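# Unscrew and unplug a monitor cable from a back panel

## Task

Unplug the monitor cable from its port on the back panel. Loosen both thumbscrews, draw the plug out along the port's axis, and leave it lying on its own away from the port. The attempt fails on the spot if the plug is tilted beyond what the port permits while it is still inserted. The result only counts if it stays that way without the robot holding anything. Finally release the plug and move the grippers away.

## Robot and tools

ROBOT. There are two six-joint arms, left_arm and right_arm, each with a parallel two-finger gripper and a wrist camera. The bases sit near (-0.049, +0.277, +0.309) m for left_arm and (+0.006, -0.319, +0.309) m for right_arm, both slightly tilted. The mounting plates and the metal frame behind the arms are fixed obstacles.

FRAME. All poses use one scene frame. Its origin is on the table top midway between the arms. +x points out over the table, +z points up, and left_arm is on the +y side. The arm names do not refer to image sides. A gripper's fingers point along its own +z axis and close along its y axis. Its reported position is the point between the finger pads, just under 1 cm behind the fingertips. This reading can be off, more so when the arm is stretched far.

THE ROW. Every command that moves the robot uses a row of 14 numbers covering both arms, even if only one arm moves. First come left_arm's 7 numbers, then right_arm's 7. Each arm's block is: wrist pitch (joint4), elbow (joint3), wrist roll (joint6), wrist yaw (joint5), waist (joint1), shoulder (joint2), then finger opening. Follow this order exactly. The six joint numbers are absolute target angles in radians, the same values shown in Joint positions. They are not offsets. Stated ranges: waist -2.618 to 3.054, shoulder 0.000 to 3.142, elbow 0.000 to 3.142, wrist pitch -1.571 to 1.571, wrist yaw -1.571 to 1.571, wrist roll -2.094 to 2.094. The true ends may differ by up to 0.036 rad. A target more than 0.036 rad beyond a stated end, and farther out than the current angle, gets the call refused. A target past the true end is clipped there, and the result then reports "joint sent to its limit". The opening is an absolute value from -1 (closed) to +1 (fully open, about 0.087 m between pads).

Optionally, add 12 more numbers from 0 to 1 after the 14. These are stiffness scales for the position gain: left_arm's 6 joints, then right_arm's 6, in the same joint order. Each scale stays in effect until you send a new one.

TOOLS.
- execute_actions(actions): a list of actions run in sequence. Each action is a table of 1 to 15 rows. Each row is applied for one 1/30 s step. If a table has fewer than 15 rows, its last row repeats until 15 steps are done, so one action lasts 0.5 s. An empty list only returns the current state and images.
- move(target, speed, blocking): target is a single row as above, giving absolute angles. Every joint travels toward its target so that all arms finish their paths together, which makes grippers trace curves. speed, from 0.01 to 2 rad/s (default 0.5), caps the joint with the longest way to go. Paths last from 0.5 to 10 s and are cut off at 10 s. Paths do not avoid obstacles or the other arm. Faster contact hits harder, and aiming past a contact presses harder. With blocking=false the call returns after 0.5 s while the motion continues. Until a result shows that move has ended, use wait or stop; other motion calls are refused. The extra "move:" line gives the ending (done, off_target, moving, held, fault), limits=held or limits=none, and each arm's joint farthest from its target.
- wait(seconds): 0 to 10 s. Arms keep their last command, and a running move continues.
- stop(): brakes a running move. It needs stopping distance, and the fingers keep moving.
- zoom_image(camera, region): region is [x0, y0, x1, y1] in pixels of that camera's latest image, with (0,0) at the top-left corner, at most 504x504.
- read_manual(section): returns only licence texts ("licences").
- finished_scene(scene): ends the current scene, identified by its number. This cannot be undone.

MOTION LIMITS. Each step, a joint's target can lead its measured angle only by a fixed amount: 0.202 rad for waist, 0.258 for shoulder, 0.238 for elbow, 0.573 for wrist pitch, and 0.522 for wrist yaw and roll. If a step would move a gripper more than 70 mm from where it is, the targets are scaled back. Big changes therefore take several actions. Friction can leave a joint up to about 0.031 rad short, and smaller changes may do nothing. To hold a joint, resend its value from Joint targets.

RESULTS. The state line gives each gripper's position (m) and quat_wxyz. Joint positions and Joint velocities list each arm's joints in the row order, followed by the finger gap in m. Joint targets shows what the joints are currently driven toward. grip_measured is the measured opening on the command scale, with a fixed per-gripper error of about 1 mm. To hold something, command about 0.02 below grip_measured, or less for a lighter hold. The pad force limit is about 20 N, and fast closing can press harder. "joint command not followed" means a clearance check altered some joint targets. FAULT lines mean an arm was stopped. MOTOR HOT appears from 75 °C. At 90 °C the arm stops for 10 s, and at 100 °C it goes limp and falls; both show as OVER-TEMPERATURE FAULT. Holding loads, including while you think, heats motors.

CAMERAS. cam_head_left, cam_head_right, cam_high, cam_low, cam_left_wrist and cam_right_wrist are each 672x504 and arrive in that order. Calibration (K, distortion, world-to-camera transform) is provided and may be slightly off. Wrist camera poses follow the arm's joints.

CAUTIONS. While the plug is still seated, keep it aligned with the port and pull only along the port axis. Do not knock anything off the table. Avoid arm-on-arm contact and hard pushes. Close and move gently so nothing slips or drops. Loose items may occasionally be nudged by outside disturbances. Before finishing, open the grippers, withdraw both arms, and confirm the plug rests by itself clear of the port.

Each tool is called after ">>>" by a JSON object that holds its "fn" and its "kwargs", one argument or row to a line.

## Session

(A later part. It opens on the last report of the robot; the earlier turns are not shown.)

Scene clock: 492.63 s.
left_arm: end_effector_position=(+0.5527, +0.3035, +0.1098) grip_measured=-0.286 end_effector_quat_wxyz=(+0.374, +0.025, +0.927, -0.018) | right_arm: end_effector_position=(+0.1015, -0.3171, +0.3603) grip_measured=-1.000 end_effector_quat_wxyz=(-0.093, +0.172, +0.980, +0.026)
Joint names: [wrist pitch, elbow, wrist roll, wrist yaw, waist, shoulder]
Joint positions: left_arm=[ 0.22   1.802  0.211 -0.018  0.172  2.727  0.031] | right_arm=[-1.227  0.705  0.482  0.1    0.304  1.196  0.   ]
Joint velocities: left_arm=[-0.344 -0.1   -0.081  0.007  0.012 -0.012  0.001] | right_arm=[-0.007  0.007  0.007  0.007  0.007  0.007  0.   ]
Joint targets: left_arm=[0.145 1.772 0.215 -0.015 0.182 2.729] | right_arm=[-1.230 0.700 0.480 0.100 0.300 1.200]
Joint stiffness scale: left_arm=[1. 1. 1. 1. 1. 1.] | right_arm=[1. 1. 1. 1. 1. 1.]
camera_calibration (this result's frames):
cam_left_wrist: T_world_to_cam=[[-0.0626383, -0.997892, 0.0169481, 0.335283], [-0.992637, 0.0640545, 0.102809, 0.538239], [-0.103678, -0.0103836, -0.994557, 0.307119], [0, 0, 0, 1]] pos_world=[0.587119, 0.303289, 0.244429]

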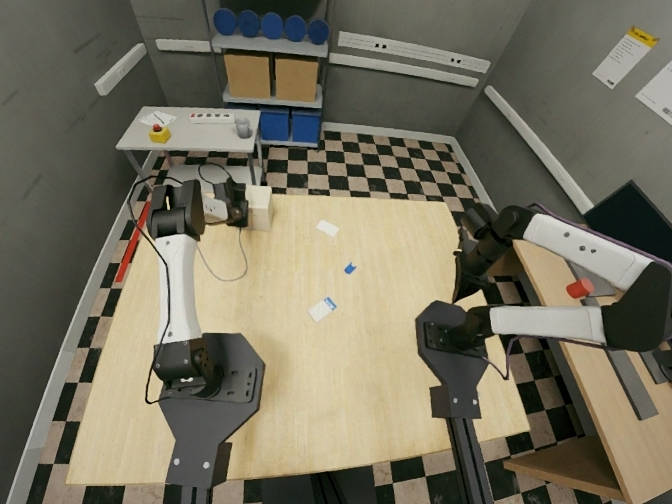

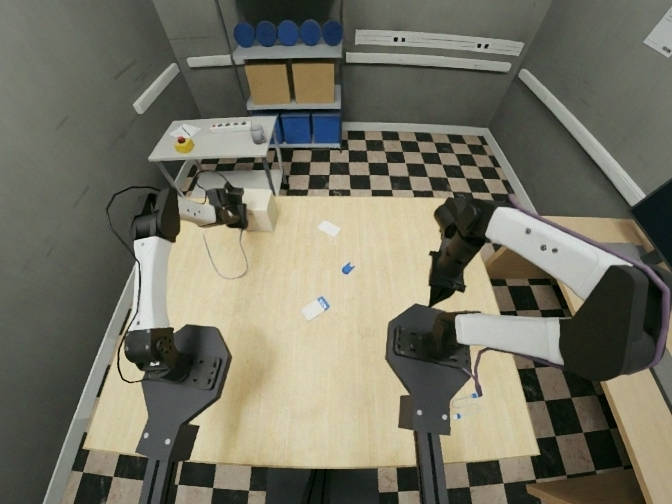

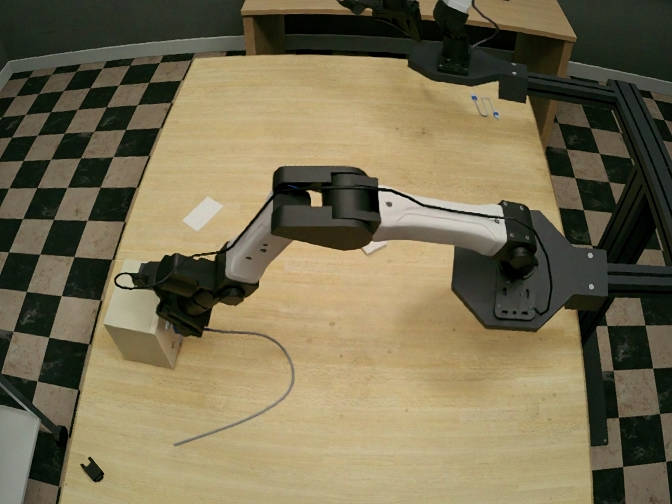

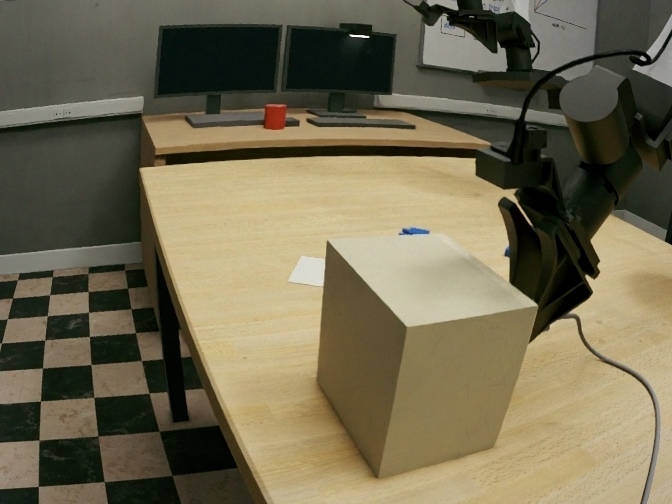

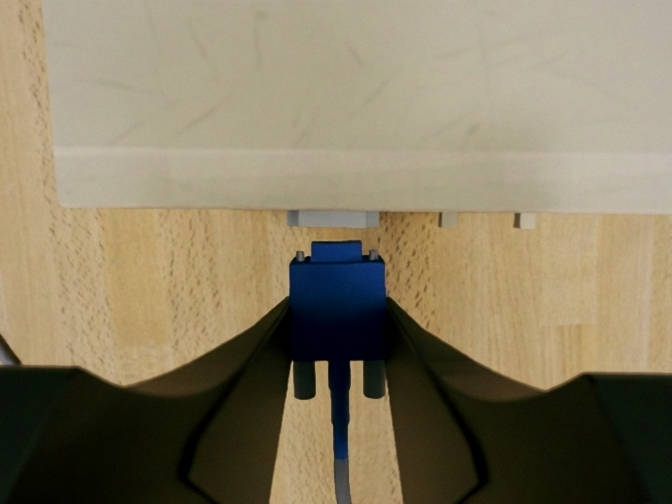

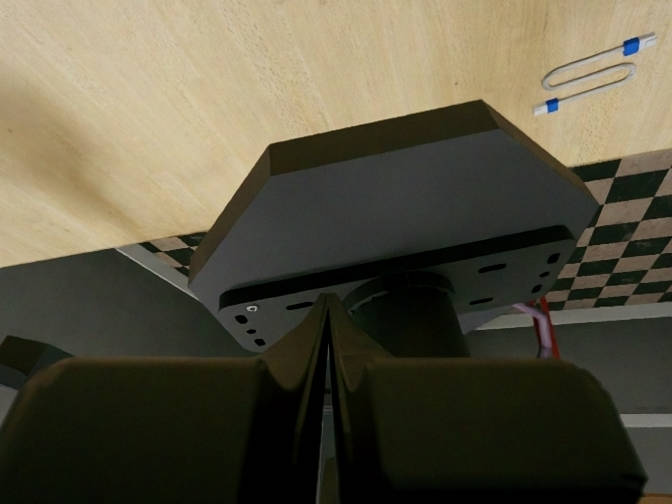

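>>> {"fn": "move", "kwargs": {
  "target": [0.69,1.48,0.215,-0.015,0.182,2.875,-0.33,-1.23,0.7,0.48,0.1,0.3,1.2,-1],
  "speed": 0.5
}}

Scene clock: 494.93 s.
left_arm: end_effector_position=(+0.4758, +0.2827, +0.0250) grip_measured=-0.286 end_effector_quat_wxyz=(+0.385, +0.024, +0.922, -0.015) | right_arm: end_effector_position=(+0.1015, -0.3171, +0.3603) grip_measured=-1.000 end_effector_quat_wxyz=(-0.093, +0.172, +0.980, +0.026)
Joint names: [wrist pitch, elbow, wrist roll, wrist yaw, waist, shoulder]
Joint positions: left_arm=[ 0.677  1.497  0.212 -0.018  0.172  2.853  0.031] | right_arm=[-1.227  0.705  0.482  0.1    0.304  1.196  0.   ]
Joint velocities: left_arm=[-0.022 -0.002  0.022 -0.051  0.007 -0.002  0.001] | right_arm=[-0.051  0.002  0.007 -0.022  0.007 -0.002  0.   ]
Joint targets: left_arm=[0.690 1.480 0.215 -0.015 0.182 2.875] | right_arm=[-1.230 0.700 0.480 0.100 0.300 1.200]
Joint stiffness scale: left_arm=[1. 1. 1. 1. 1. 1.] | right_arm=[1. 1. 1. 1. 1. 1.]
move: off_target (left_arm); limits=none; left_arm: farthest joint: the shoulder, 0.022 radians from its target (0.148 radians at the start); right_arm: farthest joint: the elbow, 0.005 radians from its target (0.005 radians at the start)
camera_calibration (this result's frames):
cam_left_wrist: T_world_to_cam=[[-0.0593978, -0.998159, 0.0122988, 0.309717], [-0.995101, 0.0601823, 0.078429, 0.474892], [-0.0790247, -0.00758002, -0.996844, 0.202074], [0, 0, 0, 1]] pos_world=[0.506931, 0.282099, 0.160381]

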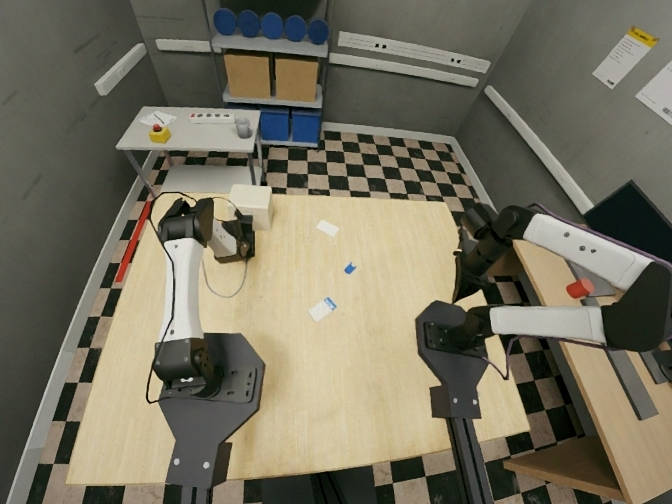

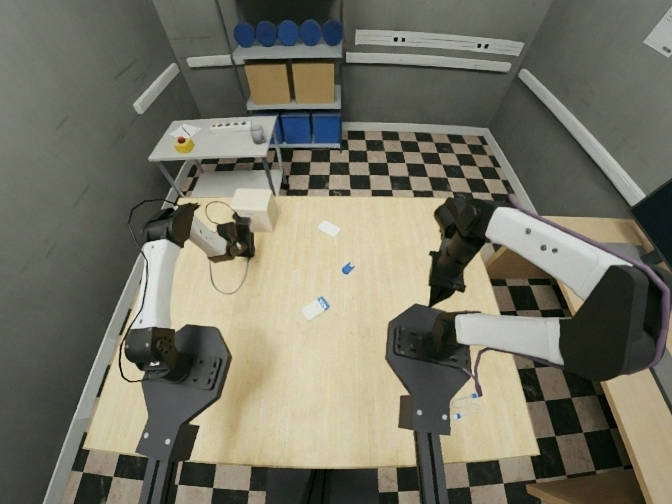

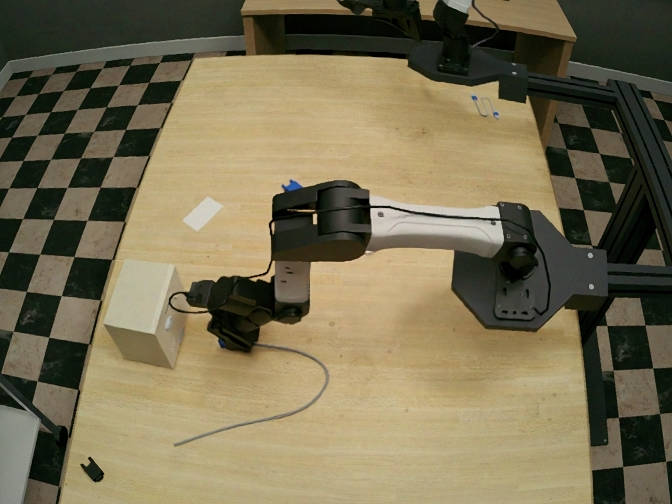

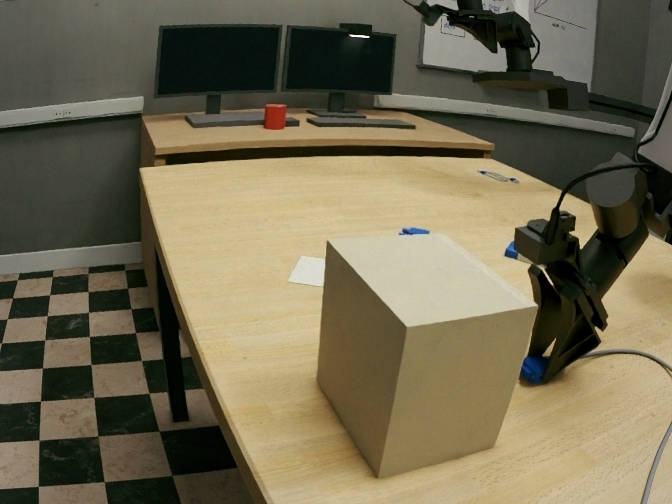

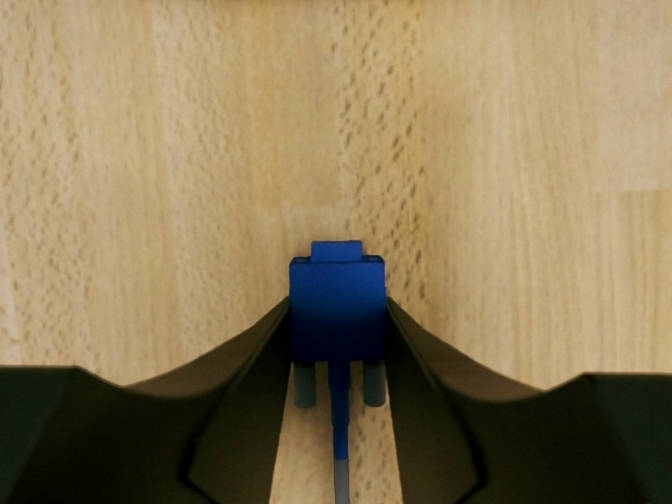

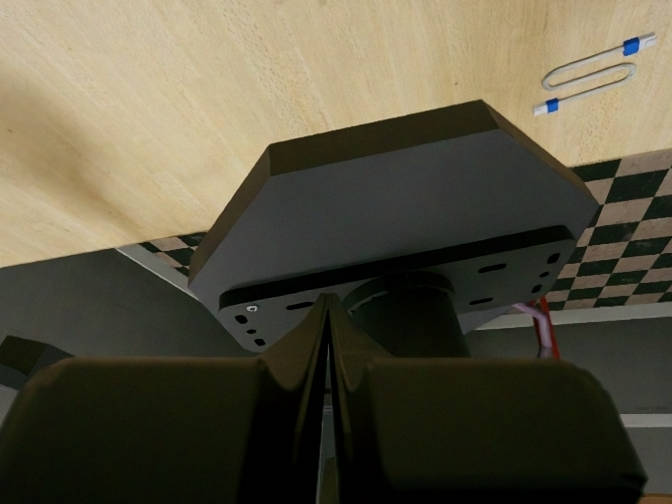

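Lower ~13 mm slowly.

>>> {"fn": "move", "kwargs": {
  "target": [0.71,1.48,0.215,-0.015,0.182,2.908,-0.33,-1.23,0.7,0.48,0.1,0.3,1.2,-1],
  "speed": 0.08
}}

>>> {"fn": "zoom_image", "kwargs": {
  "camera": "cam_low",
  "region": [480,320,620,420]
}}

Scene clock: 496.10 s.
left_arm: end_effector_position=(+0.4745, +0.2819, +0.0210) grip_measured=-0.286 end_effector_quat_wxyz=(+0.389, +0.023, +0.921, -0.014) | right_arm: end_effector_position=(+0.1015, -0.3171, +0.3603) grip_measured=-1.000 end_effector_quat_wxyz=(-0.093, +0.172, +0.980, +0.026)
Joint names: [wrist pitch, elbow, wrist roll, wrist yaw, waist, shoulder]
Joint positions: left_arm=[ 0.699  1.497  0.213 -0.018  0.172  2.868  0.031] | right_arm=[-1.227  0.705  0.482  0.1    0.304  1.196  0.   ]
Joint velocities: left_arm=[ 0.022 -0.007  0.022  0.037 -0.027 -0.002 -0.001] | right_arm=[-0.022  0.007  0.022 -0.007 -0.012  0.002  0.   ]
Joint targets: left_arm=[0.710 1.480 0.215 -0.015 0.182 2.908] | right_arm=[-1.230 0.700 0.480 0.100 0.300 1.200]
Joint stiffness scale: left_arm=[1. 1. 1. 1. 1. 1.] | right_arm=[1. 1. 1. 1. 1. 1.]
move: off_target (left_arm); limits=none; left_arm: farthest joint: the shoulder, 0.040 radians from its target (0.055 radians at the start); right_arm: farthest joint: the elbow, 0.005 radians from its target (0.005 radians at the start)
camera_calibration (this result's frames):
cam_left_wrist: T_world_to_cam=[[-0.0585061, -0.998226, 0.0110193, 0.308522], [-0.995694, 0.0591456, 0.0713796, 0.474654], [-0.0719047, -0.00679572, -0.997388, 0.194404], [0, 0, 0, 1]] pos_world=[0.504639, 0.281222, 0.156616]

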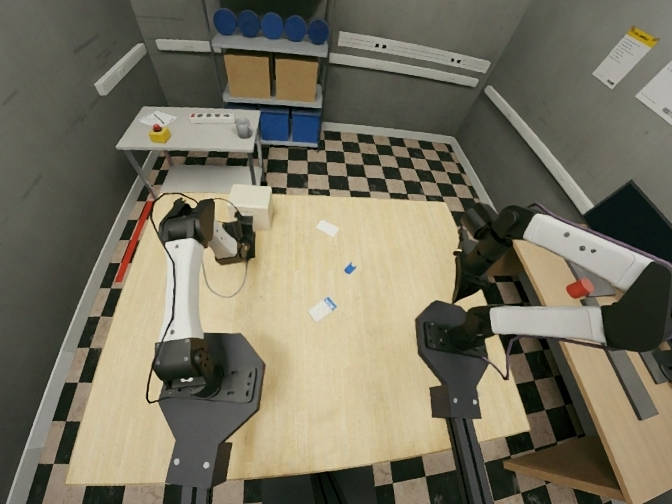

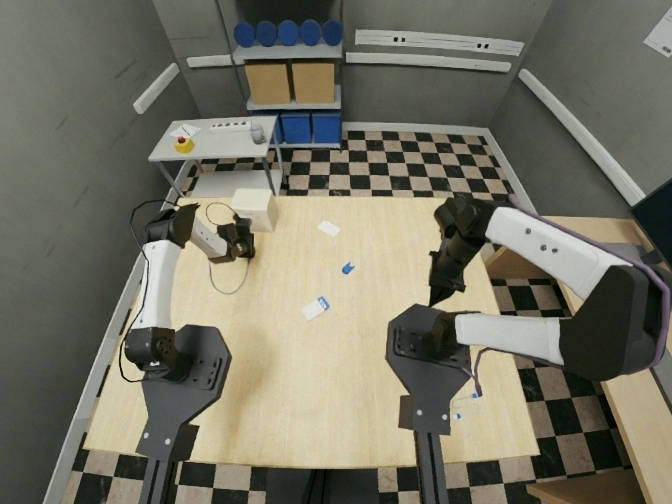

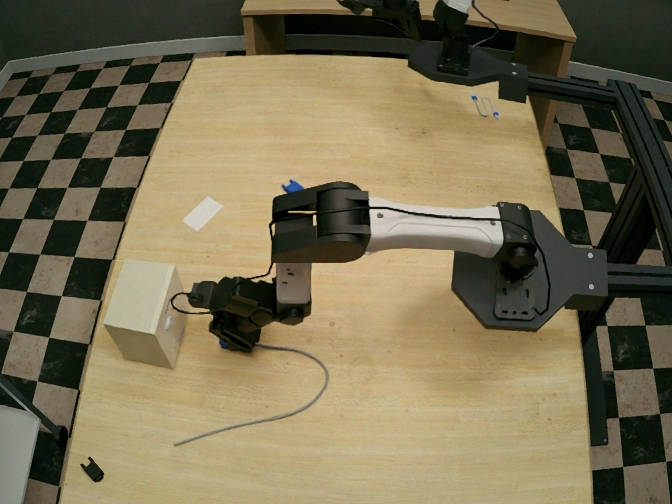

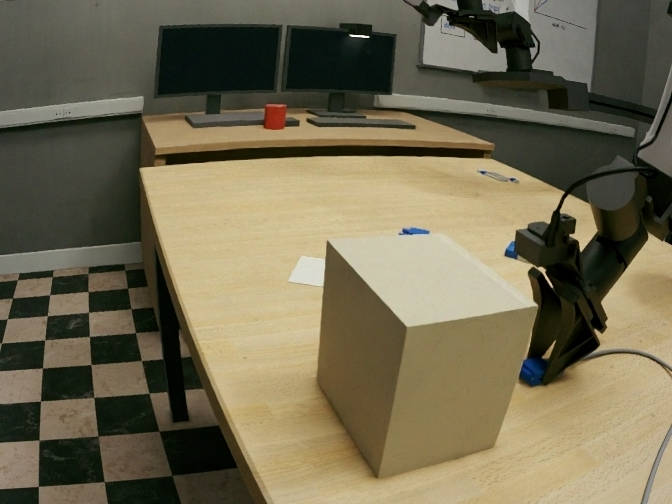

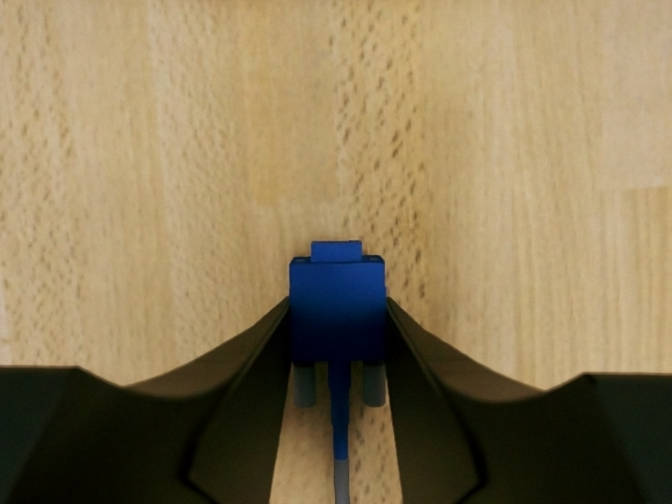

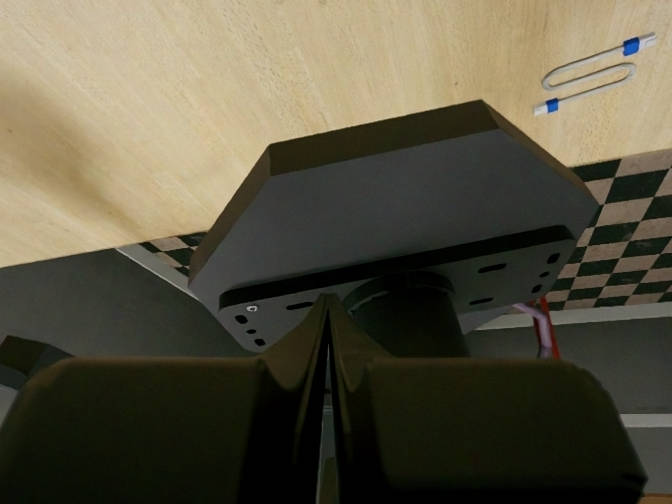

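Region (480, 320, 620, 420) of cam_low's 672x504 image, scaled by 3.600, with more detail than that image has; it fills the top 360 rows of this view, and the rest is white.

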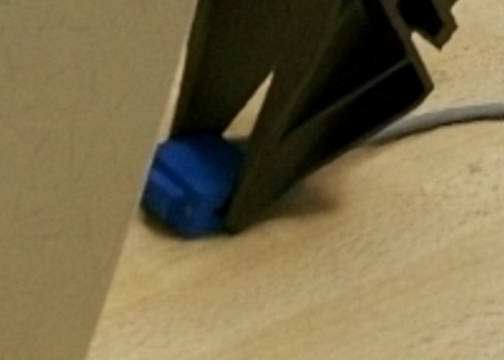

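Touching down. Release and lift.

>>> {"fn": "execute_actions", "kwargs": {
  "actions": [
    [[0.70,1.49,0.215,-0.015,0.18,2.87,-0.2,-1.23,0.7,0.48,0.1,0.3,1.2,-1],[0.70,1.49,0.215,-0.015,0.18,2.87,0.1,-1.23,0.7,0.48,0.1,0.3,1.2,-1]]
  ]
}}

>>> {"fn": "move", "kwargs": {
  "target": [0.5,1.25,0.215,-0.015,0.18,2.4,0.1,-1.23,0.7,0.48,0.1,0.3,1.2,-1],
  "speed": 0.7
}}

Scene clock: 496.93 s.
left_arm: end_effector_position=(+0.4754, +0.2818, +0.0218) grip_measured=+0.100 end_effector_quat_wxyz=(+0.391, +0.023, +0.920, -0.015) | right_arm: end_effector_position=(+0.1015, -0.3171, +0.3603) grip_measured=-1.000 end_effector_quat_wxyz=(-0.093, +0.172, +0.980, +0.026)
Joint names: [wrist pitch, elbow, wrist roll, wrist yaw, waist, shoulder]
Joint positions: left_arm=[ 0.703  1.497  0.213 -0.016  0.172  2.868  0.048] | right_arm=[-1.227  0.705  0.482  0.1    0.304  1.196  0.   ]
Joint velocities: left_arm=[-0.007  0.012 -0.037 -0.007 -0.002 -0.012 -0.001] | right_arm=[-0.051  0.002 -0.037  0.081  0.002 -0.002  0.   ]
Joint targets: left_arm=[0.700 1.490 0.215 -0.015 0.180 2.870] | right_arm=[-1.230 0.700 0.480 0.100 0.300 1.200]
Joint stiffness scale: left_arm=[1. 1. 1. 1. 1. 1.] | right_arm=[1. 1. 1. 1. 1. 1.]
camera_calibration (this result's frames):
cam_left_wrist: T_world_to_cam=[[-0.058903, -0.998198, 0.011474, 0.308682], [-0.995977, 0.0595417, 0.0669617, 0.47567], [-0.0675242, -0.00748359, -0.99769, 0.193364], [0, 0, 0, 1]] pos_world=[0.504996, 0.28125, 0.157523]

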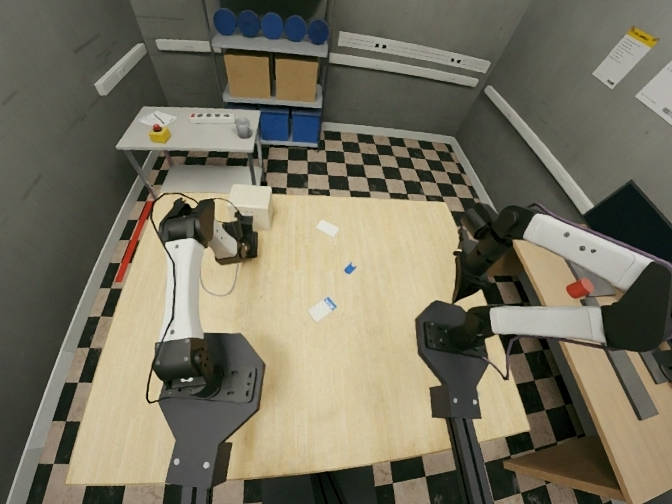

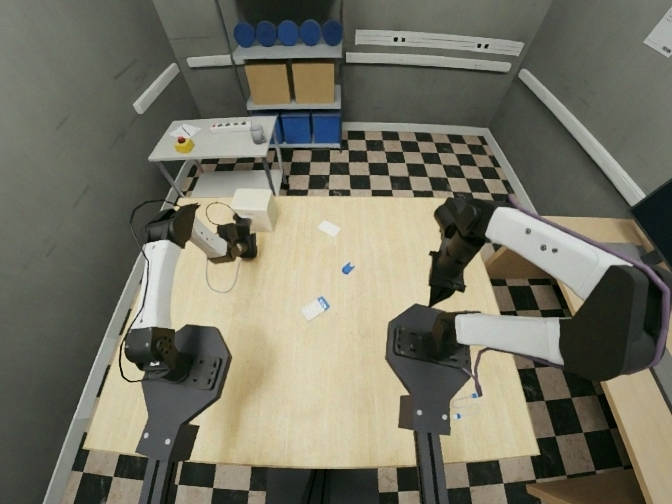

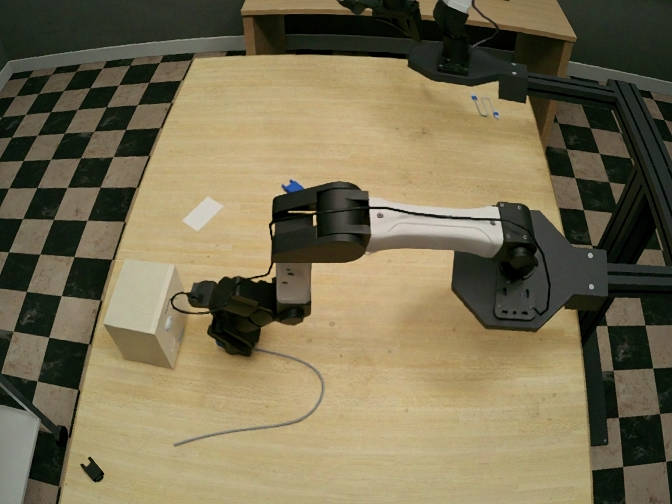

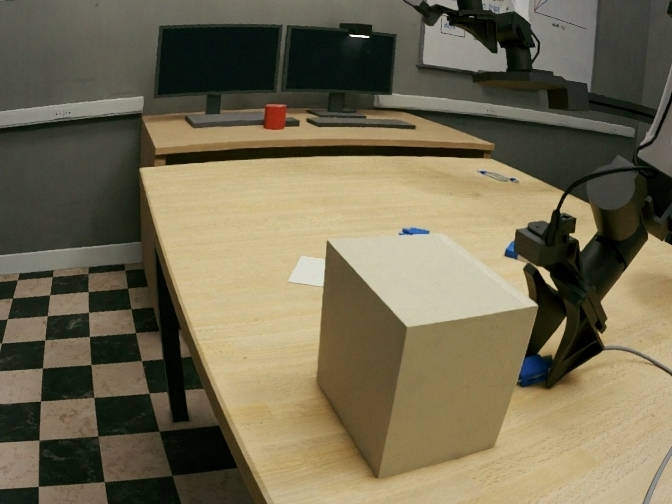

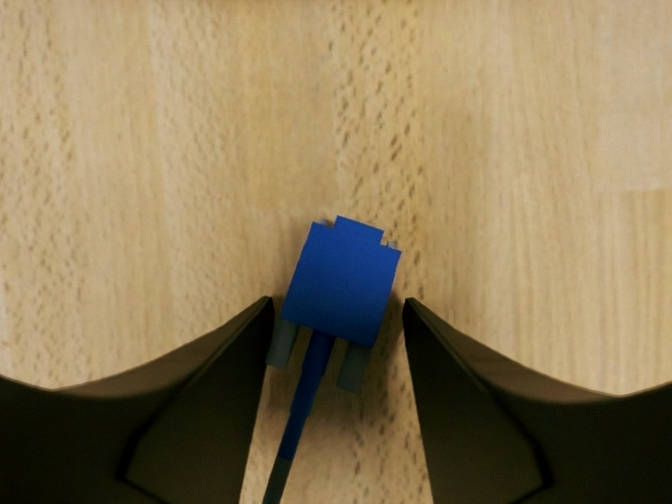

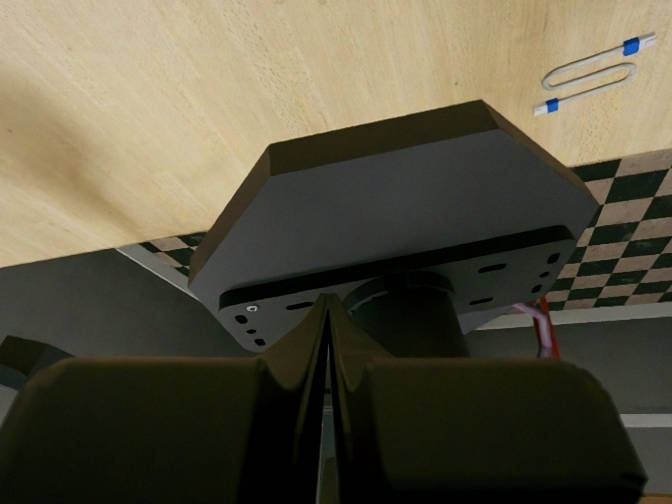

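Scene clock: 498.40 s.
left_arm: end_effector_position=(+0.4942, +0.3092, +0.1694) grip_measured=+0.100 end_effector_quat_wxyz=(+0.419, +0.020, +0.908, -0.010) | right_arm: end_effector_position=(+0.1015, -0.3171, +0.3603) grip_measured=-1.000 end_effector_quat_wxyz=(-0.093, +0.172, +0.980, +0.026)
Joint names: [wrist pitch, elbow, wrist roll, wrist yaw, waist, shoulder]
Joint positions: left_arm=[ 0.52   1.275  0.213 -0.016  0.172  2.4    0.048] | right_arm=[-1.227  0.705  0.482  0.1    0.304  1.196  0.   ]
Joint velocities: left_arm=[-0.007 -0.002  0.066 -0.022 -0.022 -0.022 -0.001] | right_arm=[ 0.081 -0.012 -0.081 -0.007 -0.012 -0.012  0.   ]
Joint targets: left_arm=[0.500 1.250 0.215 -0.015 0.180 2.400] | right_arm=[-1.230 0.700 0.480 0.100 0.300 1.200]
Joint stiffness scale: left_arm=[1. 1. 1. 1. 1. 1.] | right_arm=[1. 1. 1. 1. 1. 1.]
move: off_target (left_arm); limits=none; left_arm: farthest joint: the elbow, 0.025 radians from its target (0.247 radians at the start); right_arm: farthest joint: the elbow, 0.005 radians from its target (0.005 radians at the start)
camera_calibration (this result's frames):
cam_left_wrist: T_world_to_cam=[[-0.0484993, -0.998819, 0.00299715, 0.331875], [-0.998809, 0.0485144, 0.00520764, 0.498067], [-0.0053469, -0.00274101, -0.999982, 0.310298], [0, 0, 0, 1]] pos_world=[0.515229, 0.30817, 0.306704]

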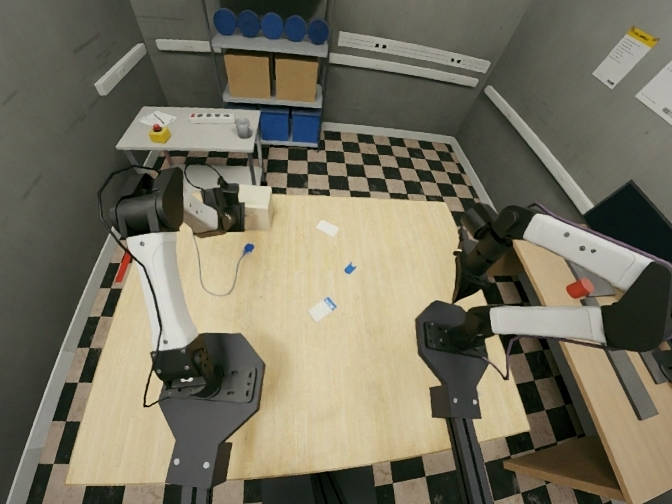

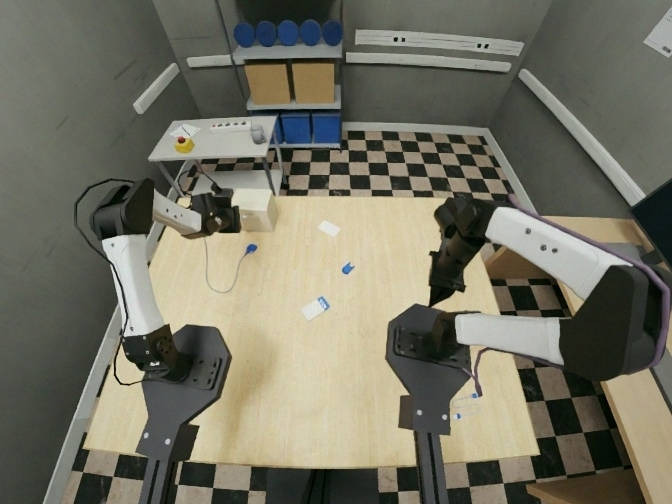

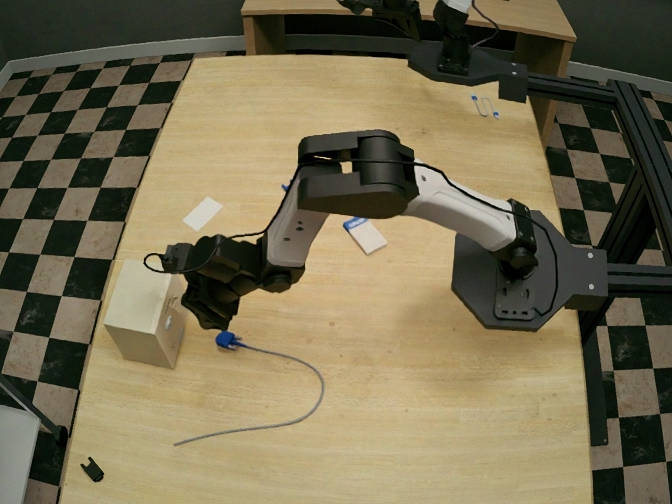

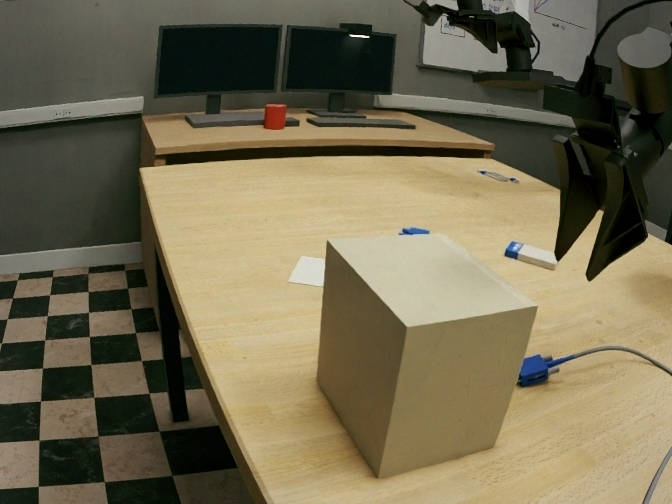

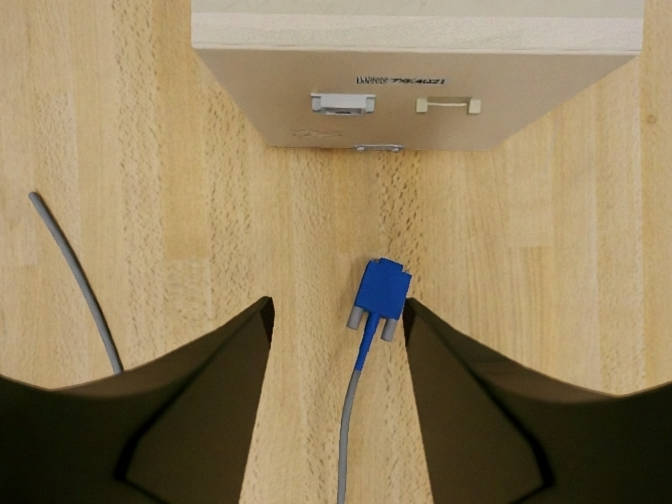

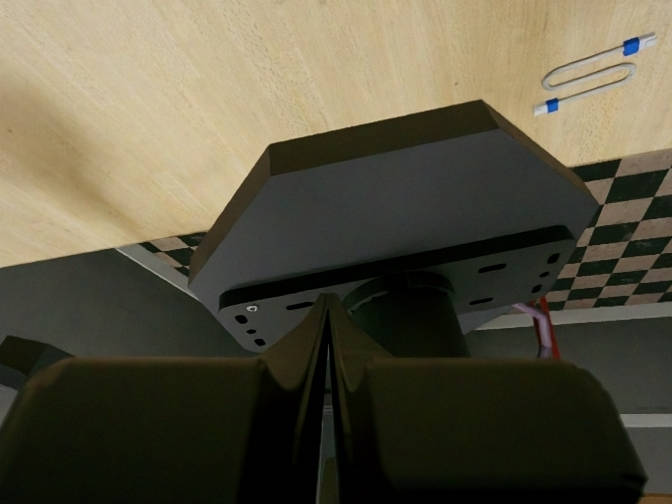

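>>> {"fn": "finished_scene", "kwargs": {
  "scene": 1
}}

The scene is finished: the task was done.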